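# Hang the picture frame level on the screw's shank

## Task

Get the picture frame hanging level on the screw with nothing else holding it up, resting on the screw's shank rather than on its head. A frame that stays put only because the robot is holding it does not count. Afterwards, open the grippers and withdraw them.

## Robot and tools

Robot: two FANUC CRX-5iA arms, left_arm and right_arm, each ending in a Robotiq 2F-140 parallel gripper. All positions use one scene frame. Its origin is on the tabletop midway between the arms, +z is up, +x points out over the table, and left_arm sits on the +y side. The names left and right are just labels and do not match image sides. left_arm base: (+0.025, +0.419, 0) m, quat_wxyz (+1.000, 0, 0, -0.022). right_arm base: (-0.031, -0.422, 0) m, quat_wxyz (+1.000, 0, 0, +0.010). Gripper axes: fingers point along its +z and close along its y. end_effector_position is the point between the pads when they are shut. Closed fingertips reach about 33 mm past it, open ones about 9 mm. Closing pushes the tips roughly 24 mm further out, so leave that gap above surfaces. Printed hand positions can be slightly off, more so at long reach.

Row layout (shared by both motion tools): one flat list of 20 numbers covering both arms, even when only one moves. The first ten are left_arm: x, y, z, qw, qx, qy, qz, gripper position, force_limit, speed. The last ten are the same for right_arm. x, y, z are an absolute target for end_effector_position in metres, scene frame. The quaternion is an absolute orientation, w first, scene frame. Gripper position, force_limit and speed each lie in [-1, 1]. Position +1 is fully open (140 mm), about -0.8 is where the pads touch, and -1 closes until blocked. force_limit -1/0/+1 gives roughly 14/60/107 N on parts up to 40 mm wide. speed -1/0/+1 gives roughly 30/140/250 mm/s of gap change. To leave a gripper unchanged, repeat its previous three numbers, because 0 is a real command. To hold an arm still, resend its whole pose from the last result before it stopped. To keep an orientation, keep sending the same quaternion rather than the drifted reported one.

execute_actions(actions): a list of actions. Each action is a table of up to 15 rows. Each row lasts one 1/30 s step, and a short table repeats its last row to fill 15 steps (0.5 s). Every control step, the command is clipped to within 70 mm and 16 degrees of the measured pose, so far targets need several actions. An arm ends no further than its last clipped pose. Any target more than 0.6 m from the gripper's current position along any of its own axes is rejected for both arms. A malformed call, or a first action failing that check, moves nothing. An empty list simply returns the state and images.

move(target, speed, stop_force, blocking): target is one 20-number row of absolute poses. Each gripper travels straight toward its pose, and all paths finish together within 0.5 to 10 s. Paths are cut off at 10 s. speed is 0.002 to 0.5 m/s (default 0.25), and turning is capped at twice that in rad/s. Paths ignore obstacles and the other arm. Grippers lag, may stray, and can overshoot speed near a straight arm. Finger numbers apply at the start. stop_force (20 to 80 N, one value for both arms, not allowed in the first 0.2 s) ends an arm's path once the push against its motion rises that much for 2 steps. The arm then backs up 2 steps and holds. Use it only with slow moves and no rotation. The force may briefly be twice the setting or more, and a fast touch can still fault. Leave it out when pulling away from something you press on. Poses within 1.5 mm and 0.5 degrees count as still. blocking=false returns after 0.5 s and cannot be combined with stop_force. Until that move ends, only wait or stop are accepted. The result adds a move: line with each arm's ending (done, off_target, moving, held, fault, contact) and limits (paced = pose clipped; held = steps blocked, after which the arm may lurch fast), plus each gripper's distance from its pose.

wait(seconds): 0 to 10 s, with arms holding their last command. It returns early if a running move ends. stop(): brakes a running move. The fingers keep going. zoom_image(camera, region): region [x0, y0, x1, y1] in pixels, at most 504x504, from one of cam_head_left, cam_head_right, cam_high, cam_low, cam_left_wrist, cam_right_wrist (all 896x504). read_manual: licence text only. finished_scene(scene): ends the scene and reports success. It cannot be undone, so call it only once the frame hangs stably and the grippers are clear.

Results: each arm's pose line, Hand target lines (where the controller is now driving), and gripper object_status: 0 moving, 1 blocked while opening, 2 blocked while closing (a real grip), 3 reached the command or pads met. position_measured runs in counts from 3 (open) to 230 (pads met). To squeeze harder during status 2, raise force_limit and nudge position (for example -1 to -0.98). A pose unreachable line means the clearance check altered that arm's command.

Limits and dangers: joint ranges in rad are waist ±3.491, shoulder ±3.140, elbow -1.187 to 4.328, forearm roll ±3.316, wrist pitch ±3.140, wrist roll ±3.927. Load limits are 147 N m on the first three joints and 36.8 N m on the wrist joints, with held weight included. Reaching a load limit, or 150 N of outside force, stops that arm for 10 s and skips the rest of the call. The arms are stiff, so aiming even slightly past a firm contact can fault. Prolonged loads heat motors, and a MOTOR HOT line warns before an over-temperature brake. The simulation runs while you think. Occasional tugs on held parts or nudges to loose ones can happen. Do not let the arms collide, drop or slam the frame, shove hard, or knock anything off the table, which fails the job.

Each tool is called after "Request:" by a JSON object that holds its "name" and its "arguments".

## Session

Request:
{"name": "execute_actions", "arguments": {"actions": []}}

Scene clock: 0.00 s.
left_arm: end_effector_position=(+0.8130, +0.9323, +0.3105) position_measured=181 object_status=3 end_effector_quat_wxyz=(+0.202, +0.766, +0.476, +0.381) | right_arm: end_effector_position=(+0.1465, -0.7392, +0.2513) position_measured=230 object_status=3 end_effector_quat_wxyz=(-0.547, +0.817, +0.099, +0.150)
Joint positions: left_arm=[ 0.939  0.71   0.583  0.802 -0.926  1.458] | right_arm=[-1.252  0.615  0.493 -0.766 -2.46   2.703]
Joint velocities: left_arm=[-0.001 -0.001  0.    -0.     0.    -0.   ] | right_arm=[-0.001 -0.001  0.001 -0.001  0.001  0.   ]
Hand target (left_arm): +0.813, +0.932, +0.311; +0.202, +0.766, +0.476, +0.381
Hand target (right_arm): +0.146, -0.739, +0.251; -0.547, +0.817, +0.099, +0.150

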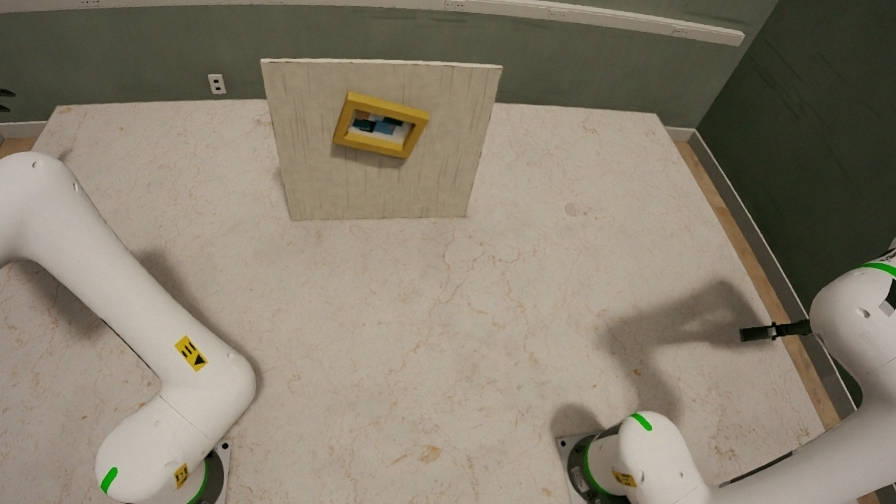

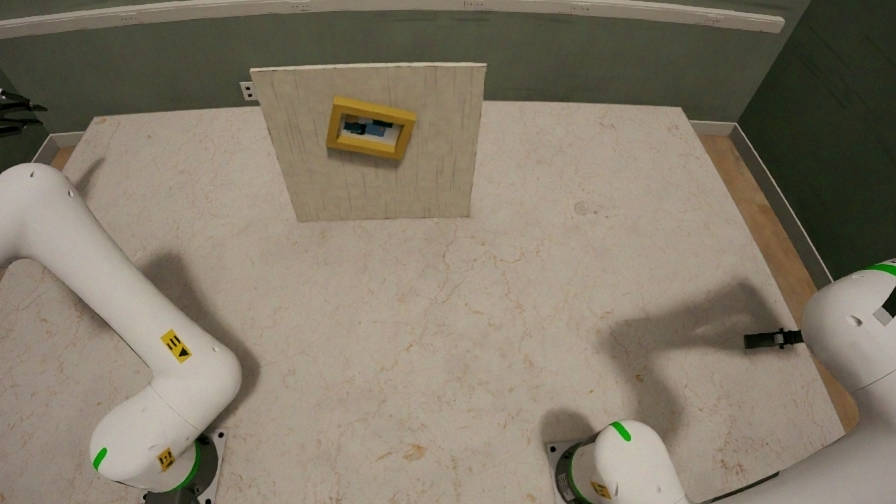

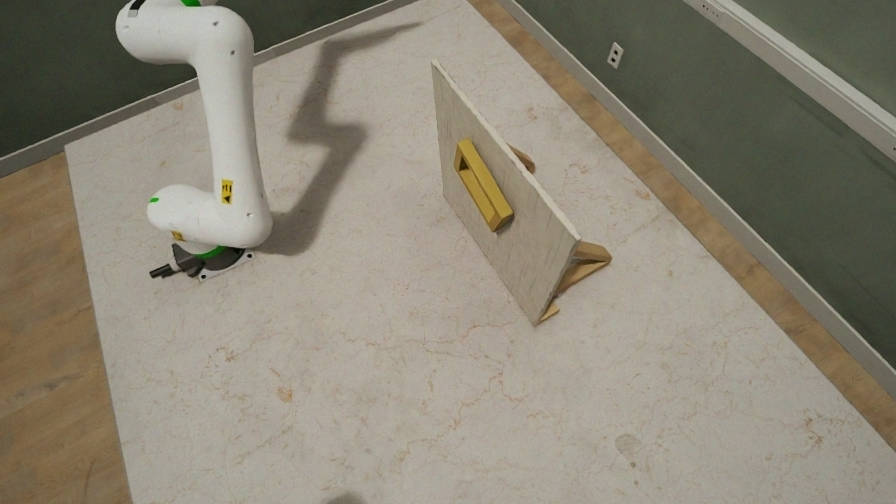

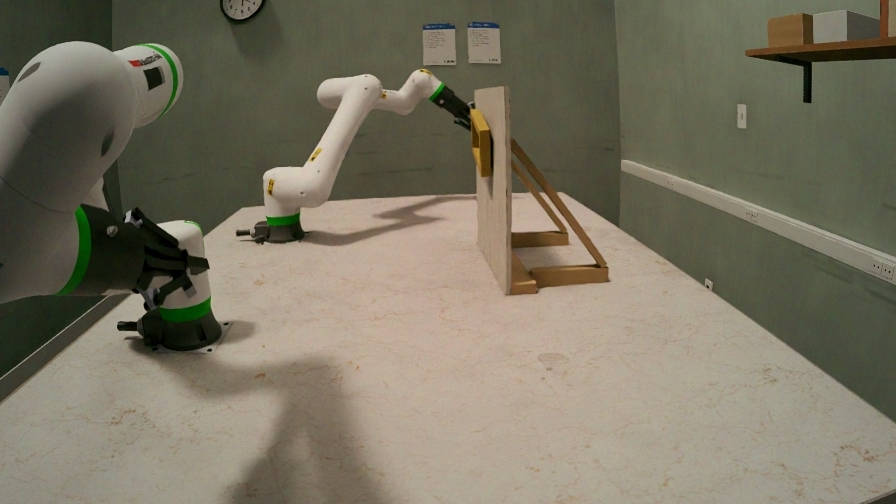

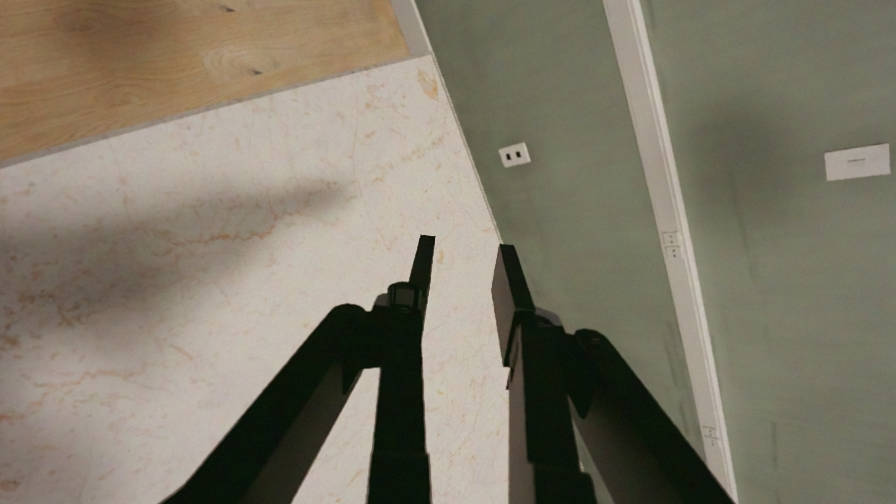

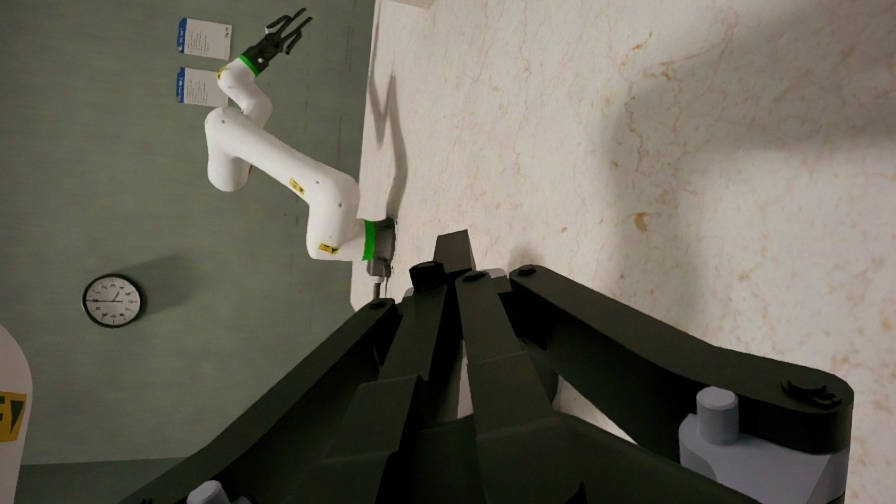

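Request:
{"name": "move", "arguments": {"target": [0.42,0.2,0.36,0,0.707,0,0.707,0,0,0,0.1465,-0.7392,0.2513,-0.547,0.817,0.099,0.15,-1,0,0]}}

action 0: the call puts the target (left_arm/x, left_arm/y, left_arm/z) 0.728 m from left_arm's end_effector_position in the last result along the gripper's own x axis as it stood there; a target may be at most 0.6 m away along each of those axes, so nothing of the call was run and nothing moved. Command a nearer target, and go on from there in a later call.

Request:
{"name": "move", "arguments": {"target": [0.5,0.6,0.38,0,0.707,0,0.707,0,0,0,0.1465,-0.7392,0.2513,-0.547,0.817,0.099,0.15,-1,0,0]}}

Request:
{"name": "move", "arguments": {"target": [0.46,0.14,0.36,0,0.707,0,0.707,0,0,0,0.1465,-0.7392,0.2513,-0.547,0.817,0.099,0.15,-1,0,0]}}

Scene clock: 8.13 s.
left_arm: end_effector_position=(+0.4998, +0.6006, +0.3800) position_measured=129 object_status=3 end_effector_quat_wxyz=(-0.001, +0.707, +0.000, +0.707) | right_arm: end_effector_position=(+0.1465, -0.7392, +0.2513) position_measured=233 object_status=3 end_effector_quat_wxyz=(-0.547, +0.817, +0.099, +0.150)
Joint positions: left_arm=[ 0.646 -0.546 -1.137  2.253 -0.817 -0.871] | right_arm=[-1.252  0.615  0.493 -0.766 -2.461  2.702]
Joint velocities: left_arm=[ 0.001 -0.001 -0.001 -0.001 -0.     0.001] | right_arm=[-0.    -0.     0.001  0.001  0.    -0.   ]
Hand target (left_arm): +0.500, +0.601, +0.380; -0.001, +0.707, +0.001, +0.707
Hand target (right_arm): +0.146, -0.739, +0.251; -0.547, +0.817, +0.099, +0.150
Off the commanded pose (left_arm): 0.001 m, 0 deg.
Off the commanded pose (right_arm): 0.000 m, 0 deg.
move: done

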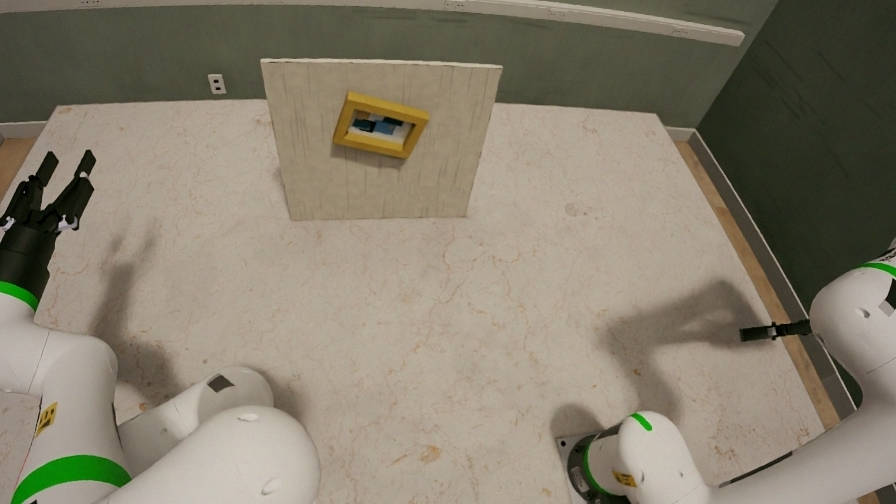

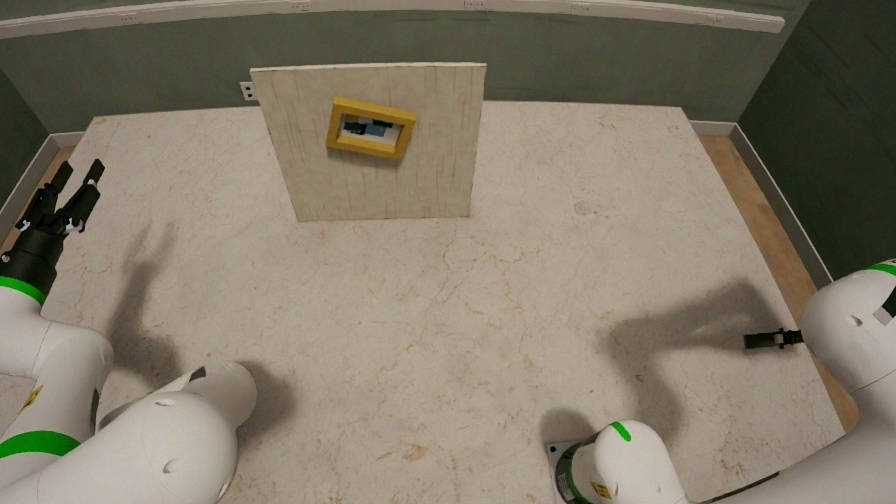

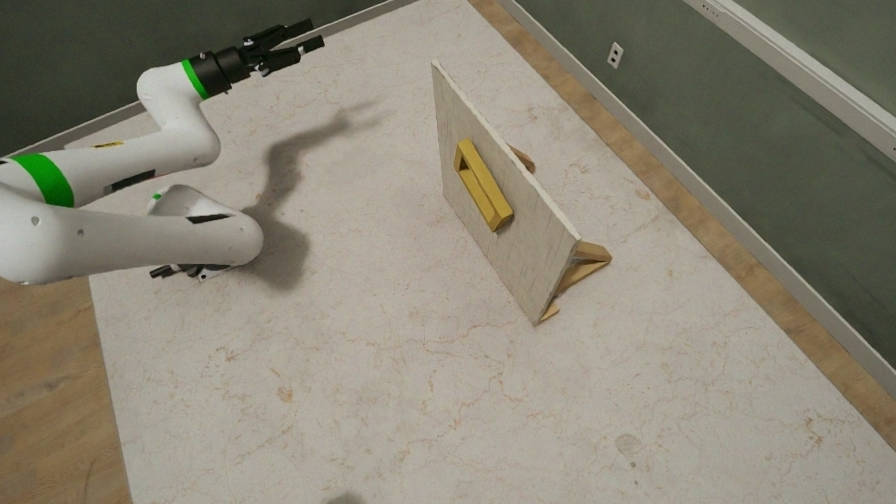

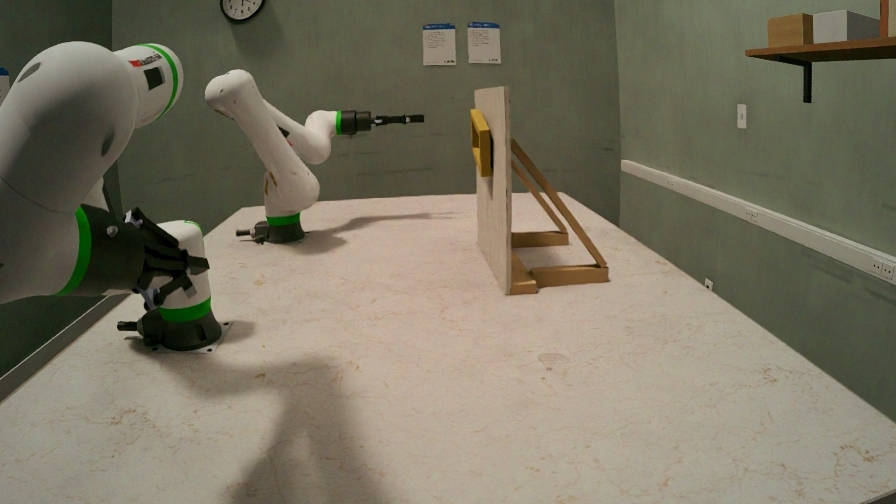

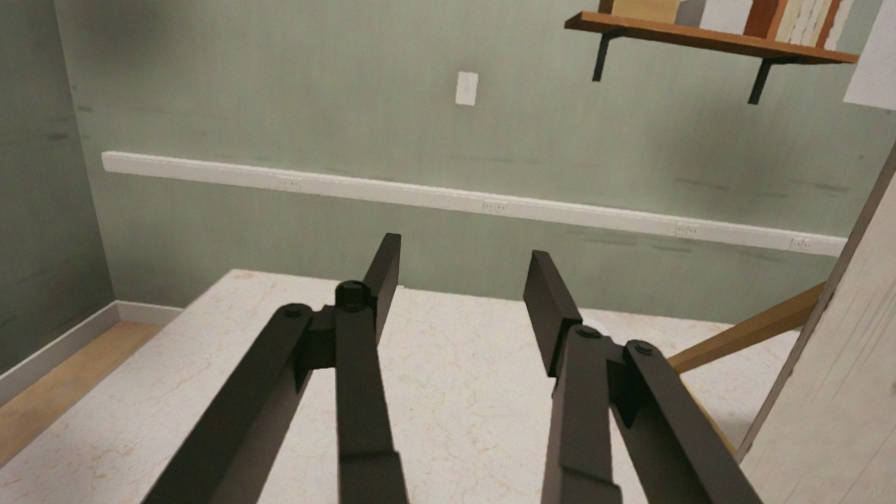

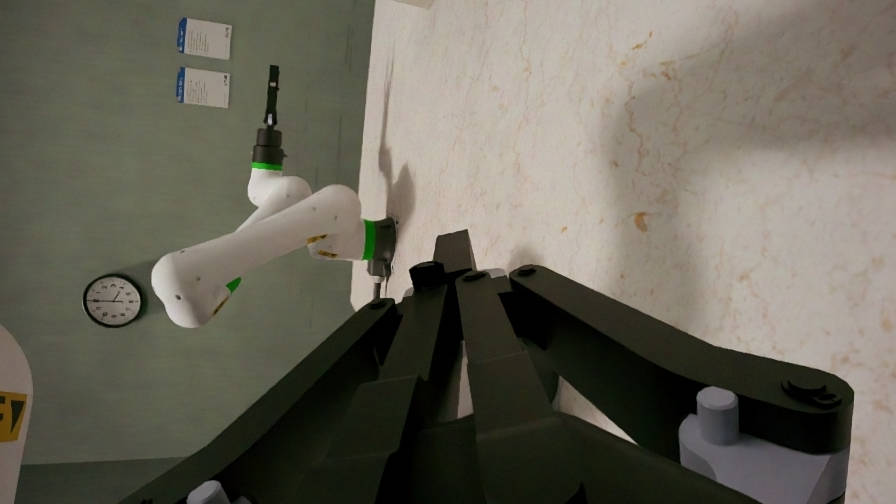

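Scene clock: 11.23 s.
left_arm: end_effector_position=(+0.4612, +0.1393, +0.3579) position_measured=129 object_status=3 end_effector_quat_wxyz=(+0.001, +0.709, +0.001, +0.705) | right_arm: end_effector_position=(+0.1465, -0.7392, +0.2513) position_measured=233 object_status=3 end_effector_quat_wxyz=(-0.547, +0.817, +0.099, +0.150)
Joint positions: left_arm=[-1.118 -0.246 -1.048  1.273  1.286  0.845] | right_arm=[-1.252  0.615  0.493 -0.766 -2.461  2.702]
Joint velocities: left_arm=[-0.001  0.001  0.001  0.002  0.001  0.001] | right_arm=[ 0.     0.001 -0.001 -0.    -0.001  0.   ]
Hand target (left_arm): +0.461, +0.139, +0.358; +0.001, +0.709, +0.001, +0.705
Hand target (right_arm): +0.147, -0.739, +0.251; -0.547, +0.817, +0.099, +0.150
Off the commanded pose (left_arm): 0.002 m, 0 deg.
Off the commanded pose (right_arm): 0.000 m, 0 deg.
move: done; limits=paced

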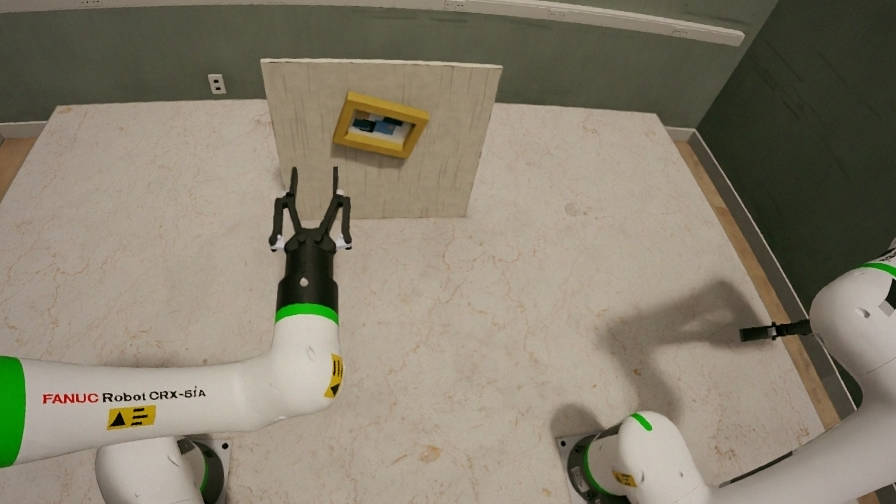

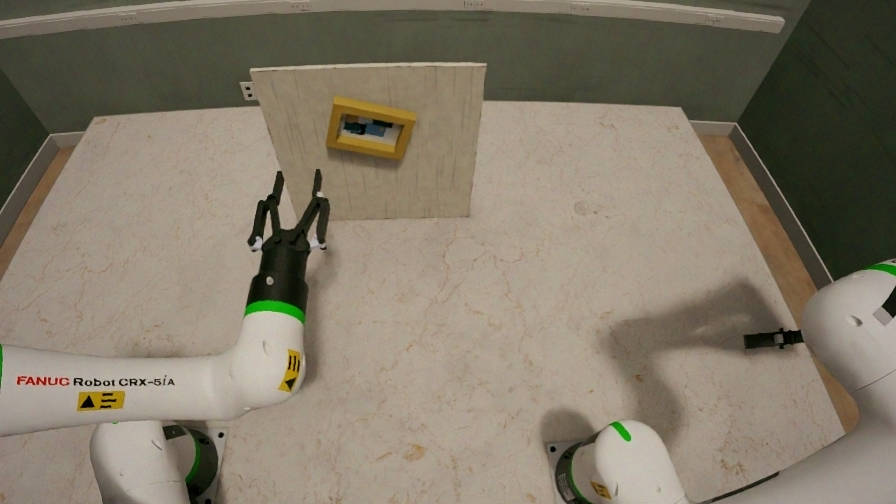

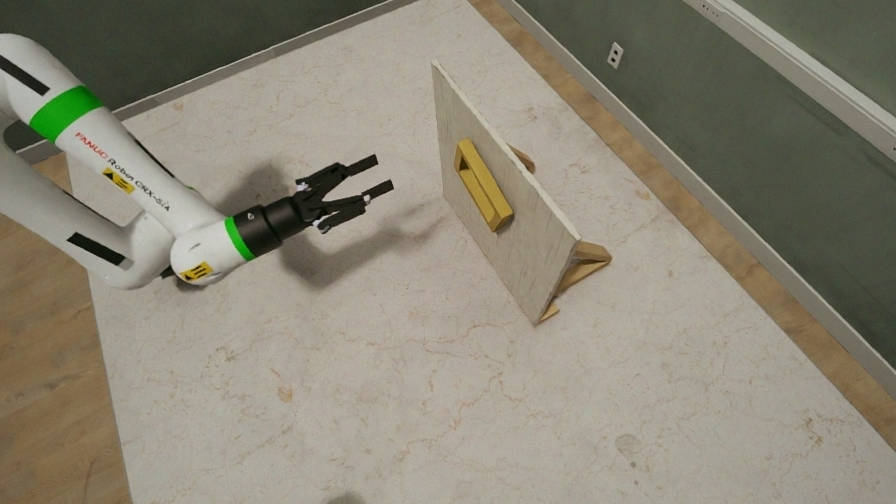

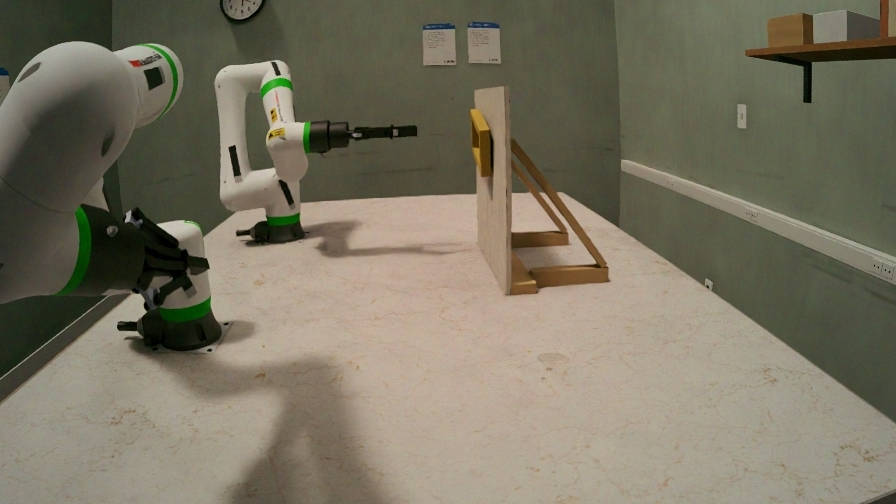

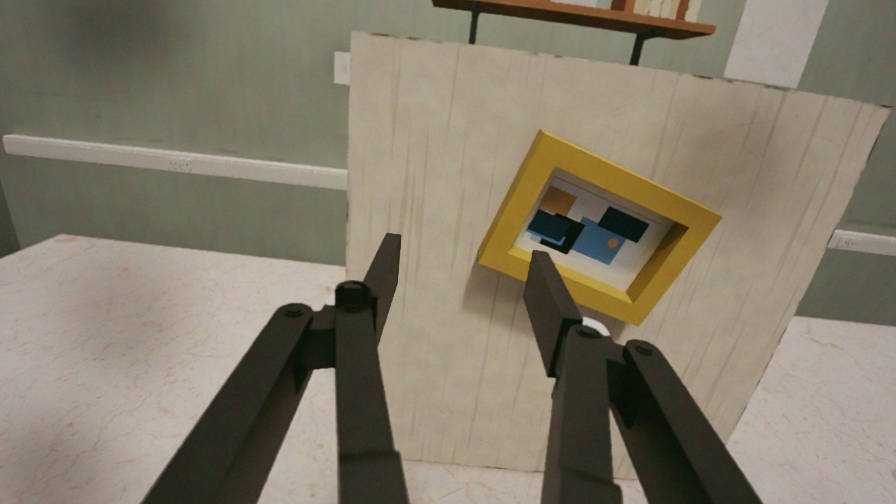

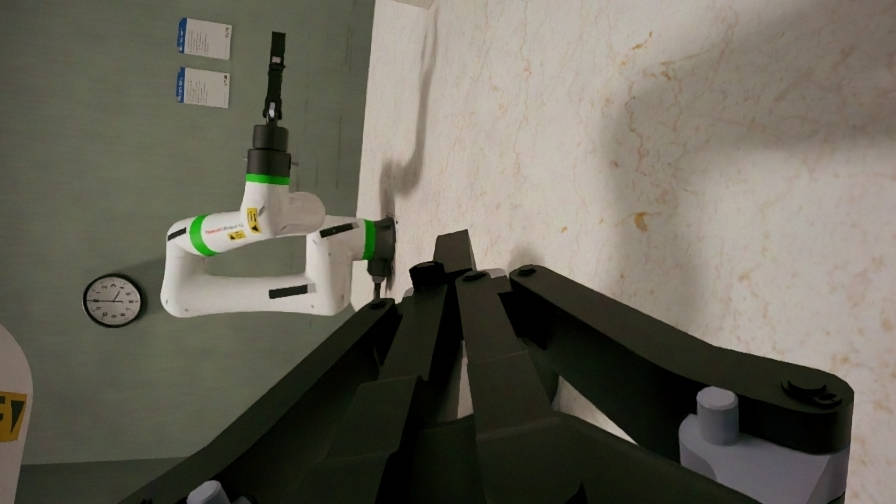

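Request:
{"name": "move", "arguments": {"target": [0.575,0.105,0.355,-0.11,0.698,-0.11,0.698,-0.2,0,0,0.1465,-0.7392,0.2513,-0.547,0.817,0.099,0.15,-1,0,0], "speed": 0.15}}

Request:
{"name": "zoom_image", "arguments": {"camera": "cam_low", "region": [400,80,540,190]}}

Scene clock: 14.30 s.
left_arm: end_effector_position=(+0.5752, +0.1053, +0.3554) position_measured=154 object_status=3 end_effector_quat_wxyz=(-0.110, +0.698, -0.110, +0.699) | right_arm: end_effector_position=(+0.1465, -0.7392, +0.2513) position_measured=233 object_status=3 end_effector_quat_wxyz=(-0.547, +0.817, +0.099, +0.150)
Joint positions: left_arm=[-0.774 -0.027 -0.844  0.97   1.084  0.658] | right_arm=[-1.252  0.615  0.493 -0.766 -2.461  2.702]
Joint velocities: left_arm=[ 0.     0.001  0.001 -0.001 -0.    -0.   ] | right_arm=[ 0.001  0.001  0.    -0.001  0.     0.   ]
Hand target (left_arm): +0.575, +0.105, +0.355; -0.110, +0.698, -0.110, +0.699
Hand target (right_arm): +0.146, -0.739, +0.251; -0.547, +0.817, +0.099, +0.150
Off the commanded pose (left_arm): 0.001 m, 0 deg.
Off the commanded pose (right_arm): 0.000 m, 0 deg.
move: done

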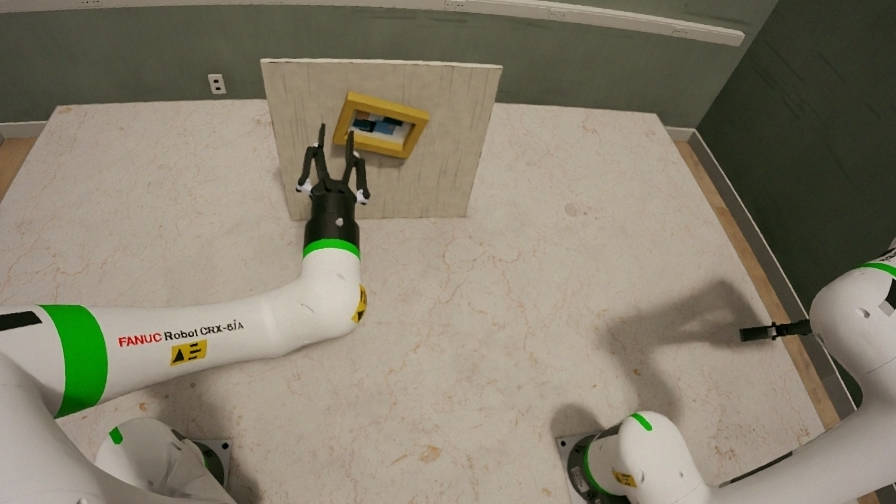

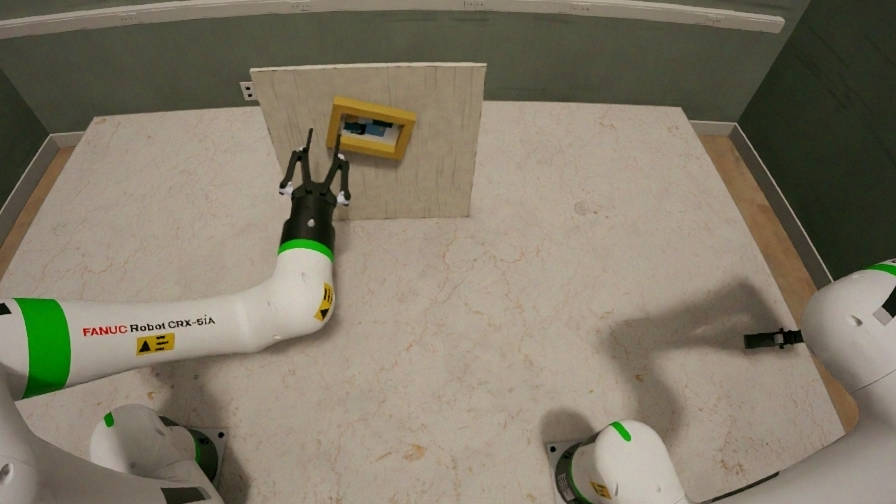

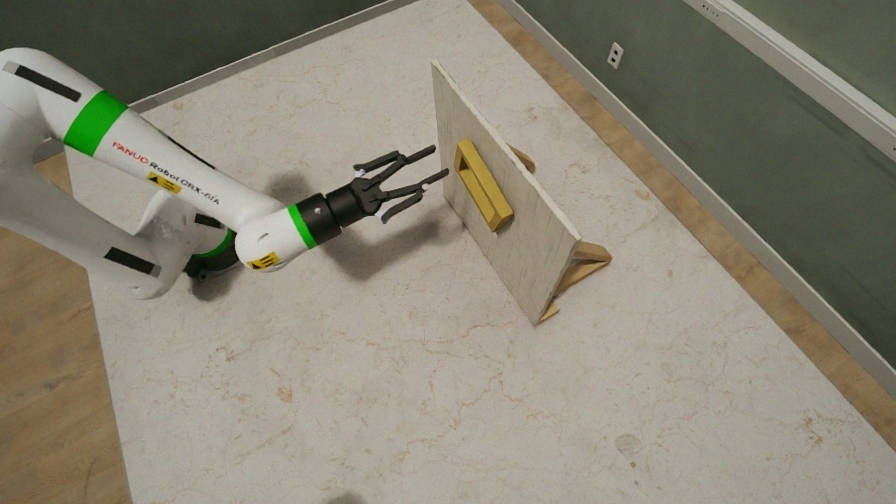

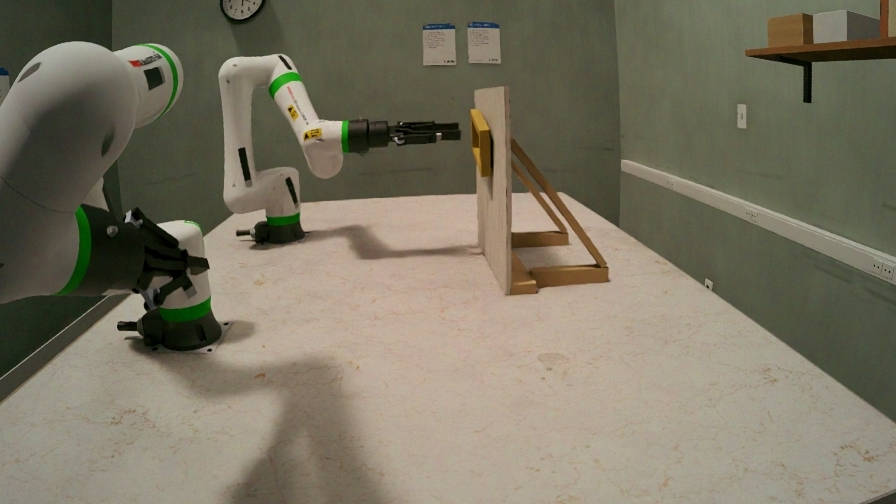

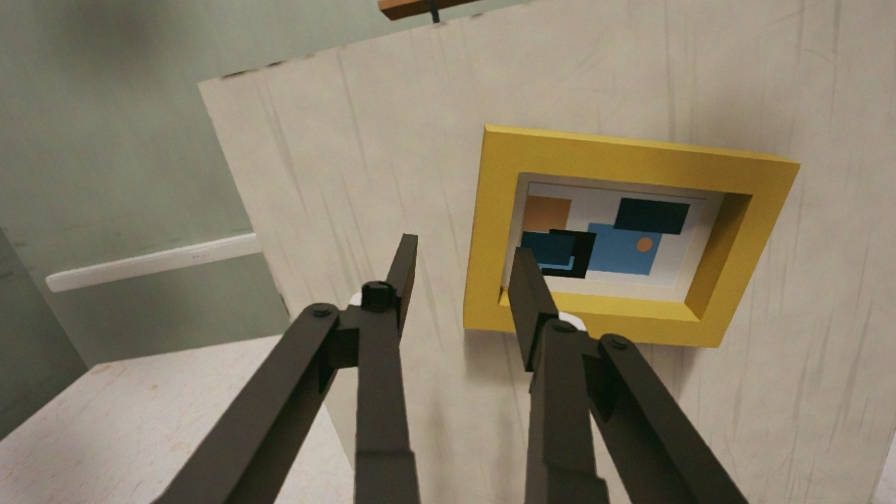

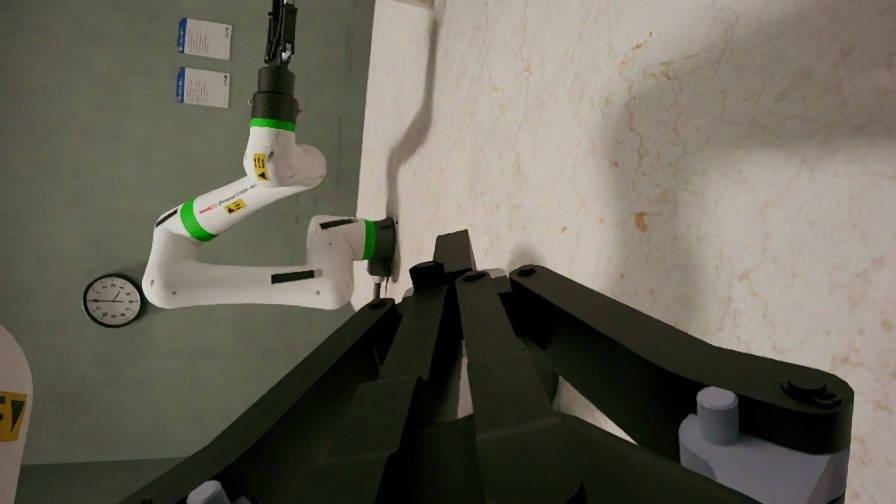

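Region (400, 80, 540, 190) of cam_low's 896x504 image, scaled by 3.600, with more detail than that image has; it fills the top 396 rows of this view, and the rest is white.

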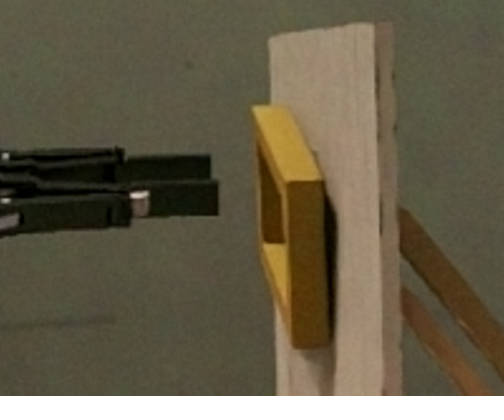

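Gap ≈ 30 mm; shift 12 mm right.

Request:
{"name": "move", "arguments": {"target": [0.618,0.093,0.35,-0.11,0.698,-0.11,0.698,-0.3,0,0,0.1465,-0.7392,0.2513,-0.547,0.817,0.099,0.15,-1,0,0], "speed": 0.02, "stop_force": 20}}

Request:
{"name": "zoom_image", "arguments": {"camera": "cam_high", "region": [410,120,540,240]}}

Scene clock: 21.10 s.
left_arm: end_effector_position=(+0.6180, +0.0931, +0.3501) position_measured=167 object_status=3 end_effector_quat_wxyz=(-0.110, +0.698, -0.110, +0.699) | right_arm: end_effector_position=(+0.1465, -0.7392, +0.2513) position_measured=233 object_status=3 end_effector_quat_wxyz=(-0.547, +0.817, +0.099, +0.150)
Joint positions: left_arm=[-0.696  0.064 -0.753  0.896  1.041  0.694] | right_arm=[-1.252  0.615  0.493 -0.766 -2.461  2.702]
Joint velocities: left_arm=[ 0.002  0.001 -0.001 -0.001 -0.    -0.001] | right_arm=[ 0.001  0.002  0.    -0.    -0.    -0.   ]
Hand target (left_arm): +0.618, +0.093, +0.350; -0.110, +0.698, -0.110, +0.699
Hand target (right_arm): +0.146, -0.739, +0.251; -0.547, +0.817, +0.099, +0.150
Off the commanded pose (left_arm): 0.000 m, 0 deg.
Off the commanded pose (right_arm): 0.000 m, 0 deg.
move: done

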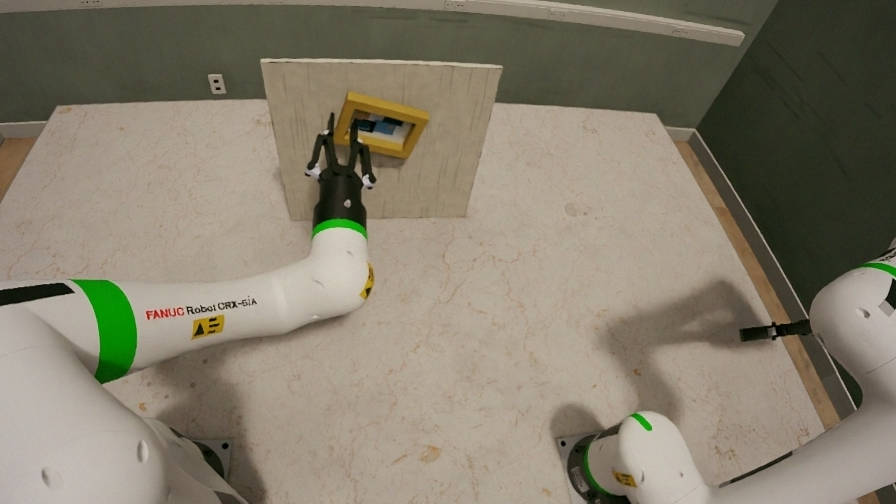

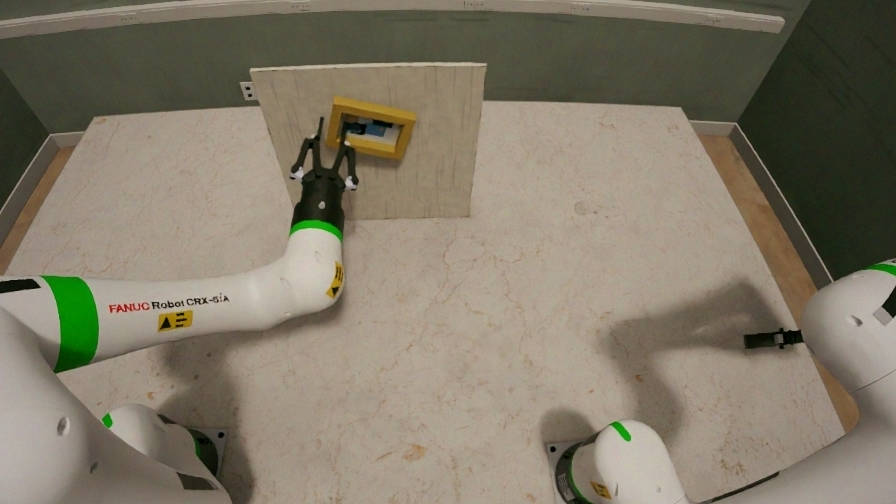

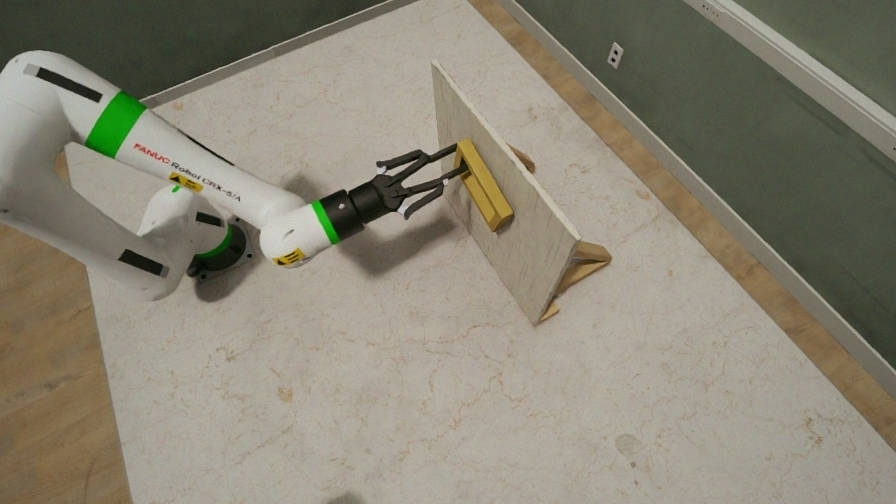

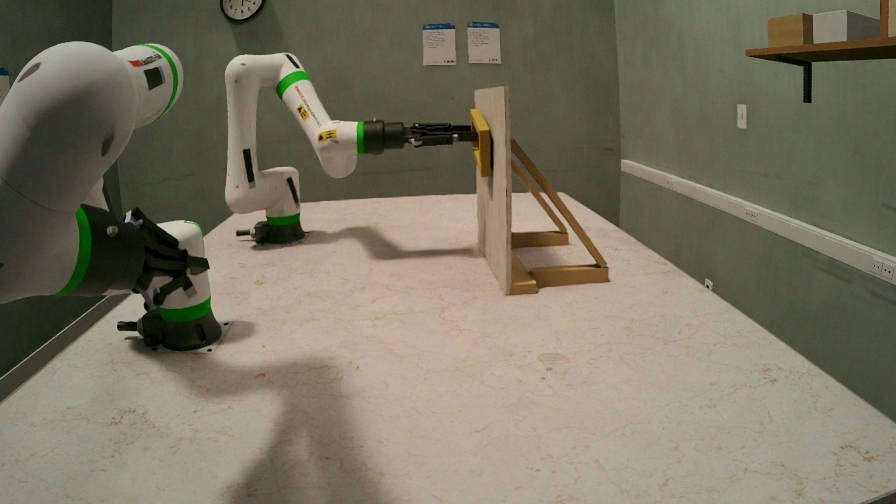

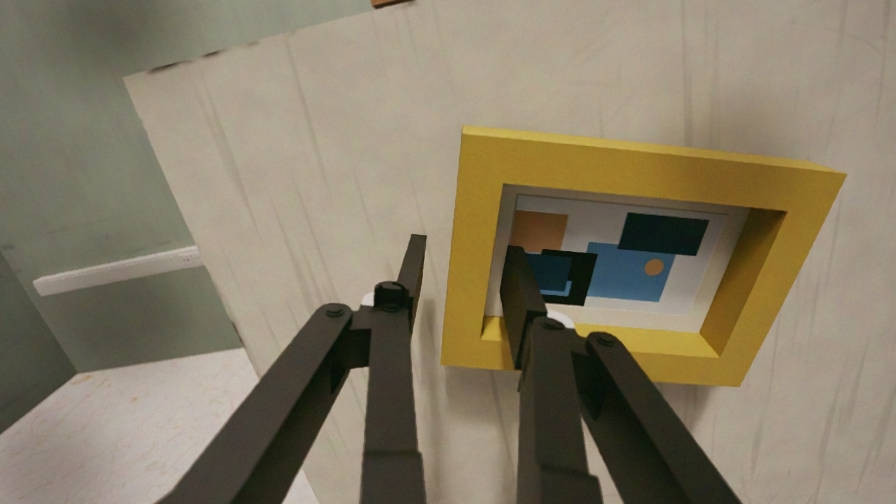

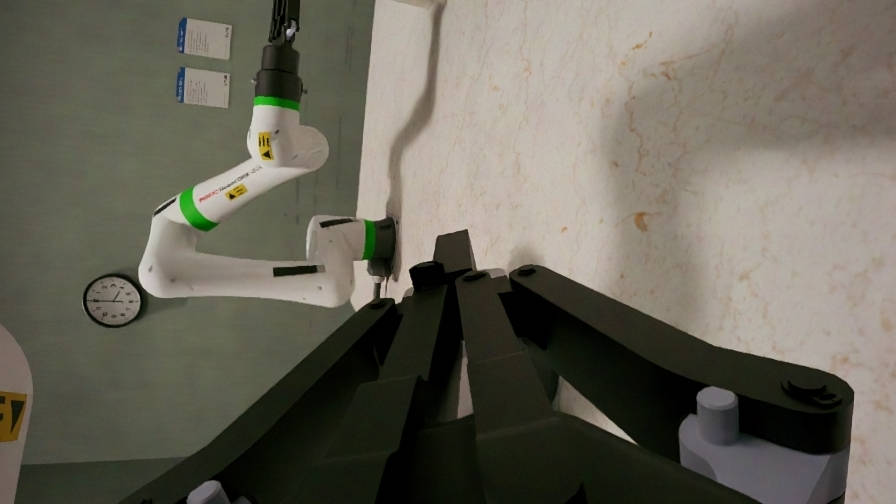

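Region (410, 120, 540, 240) of cam_high's 896x504 image, scaled by 3.877, with more detail than that image has; it fills the top 465 rows of this view, and the rest is white.

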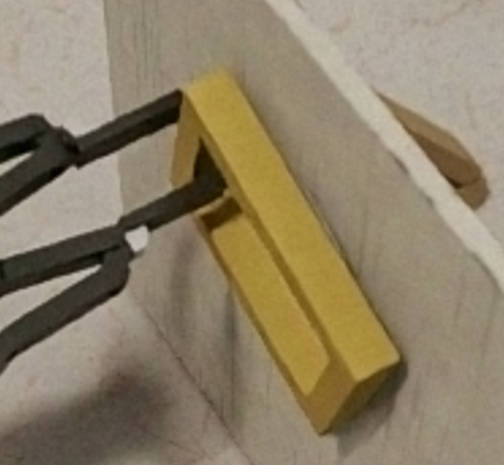

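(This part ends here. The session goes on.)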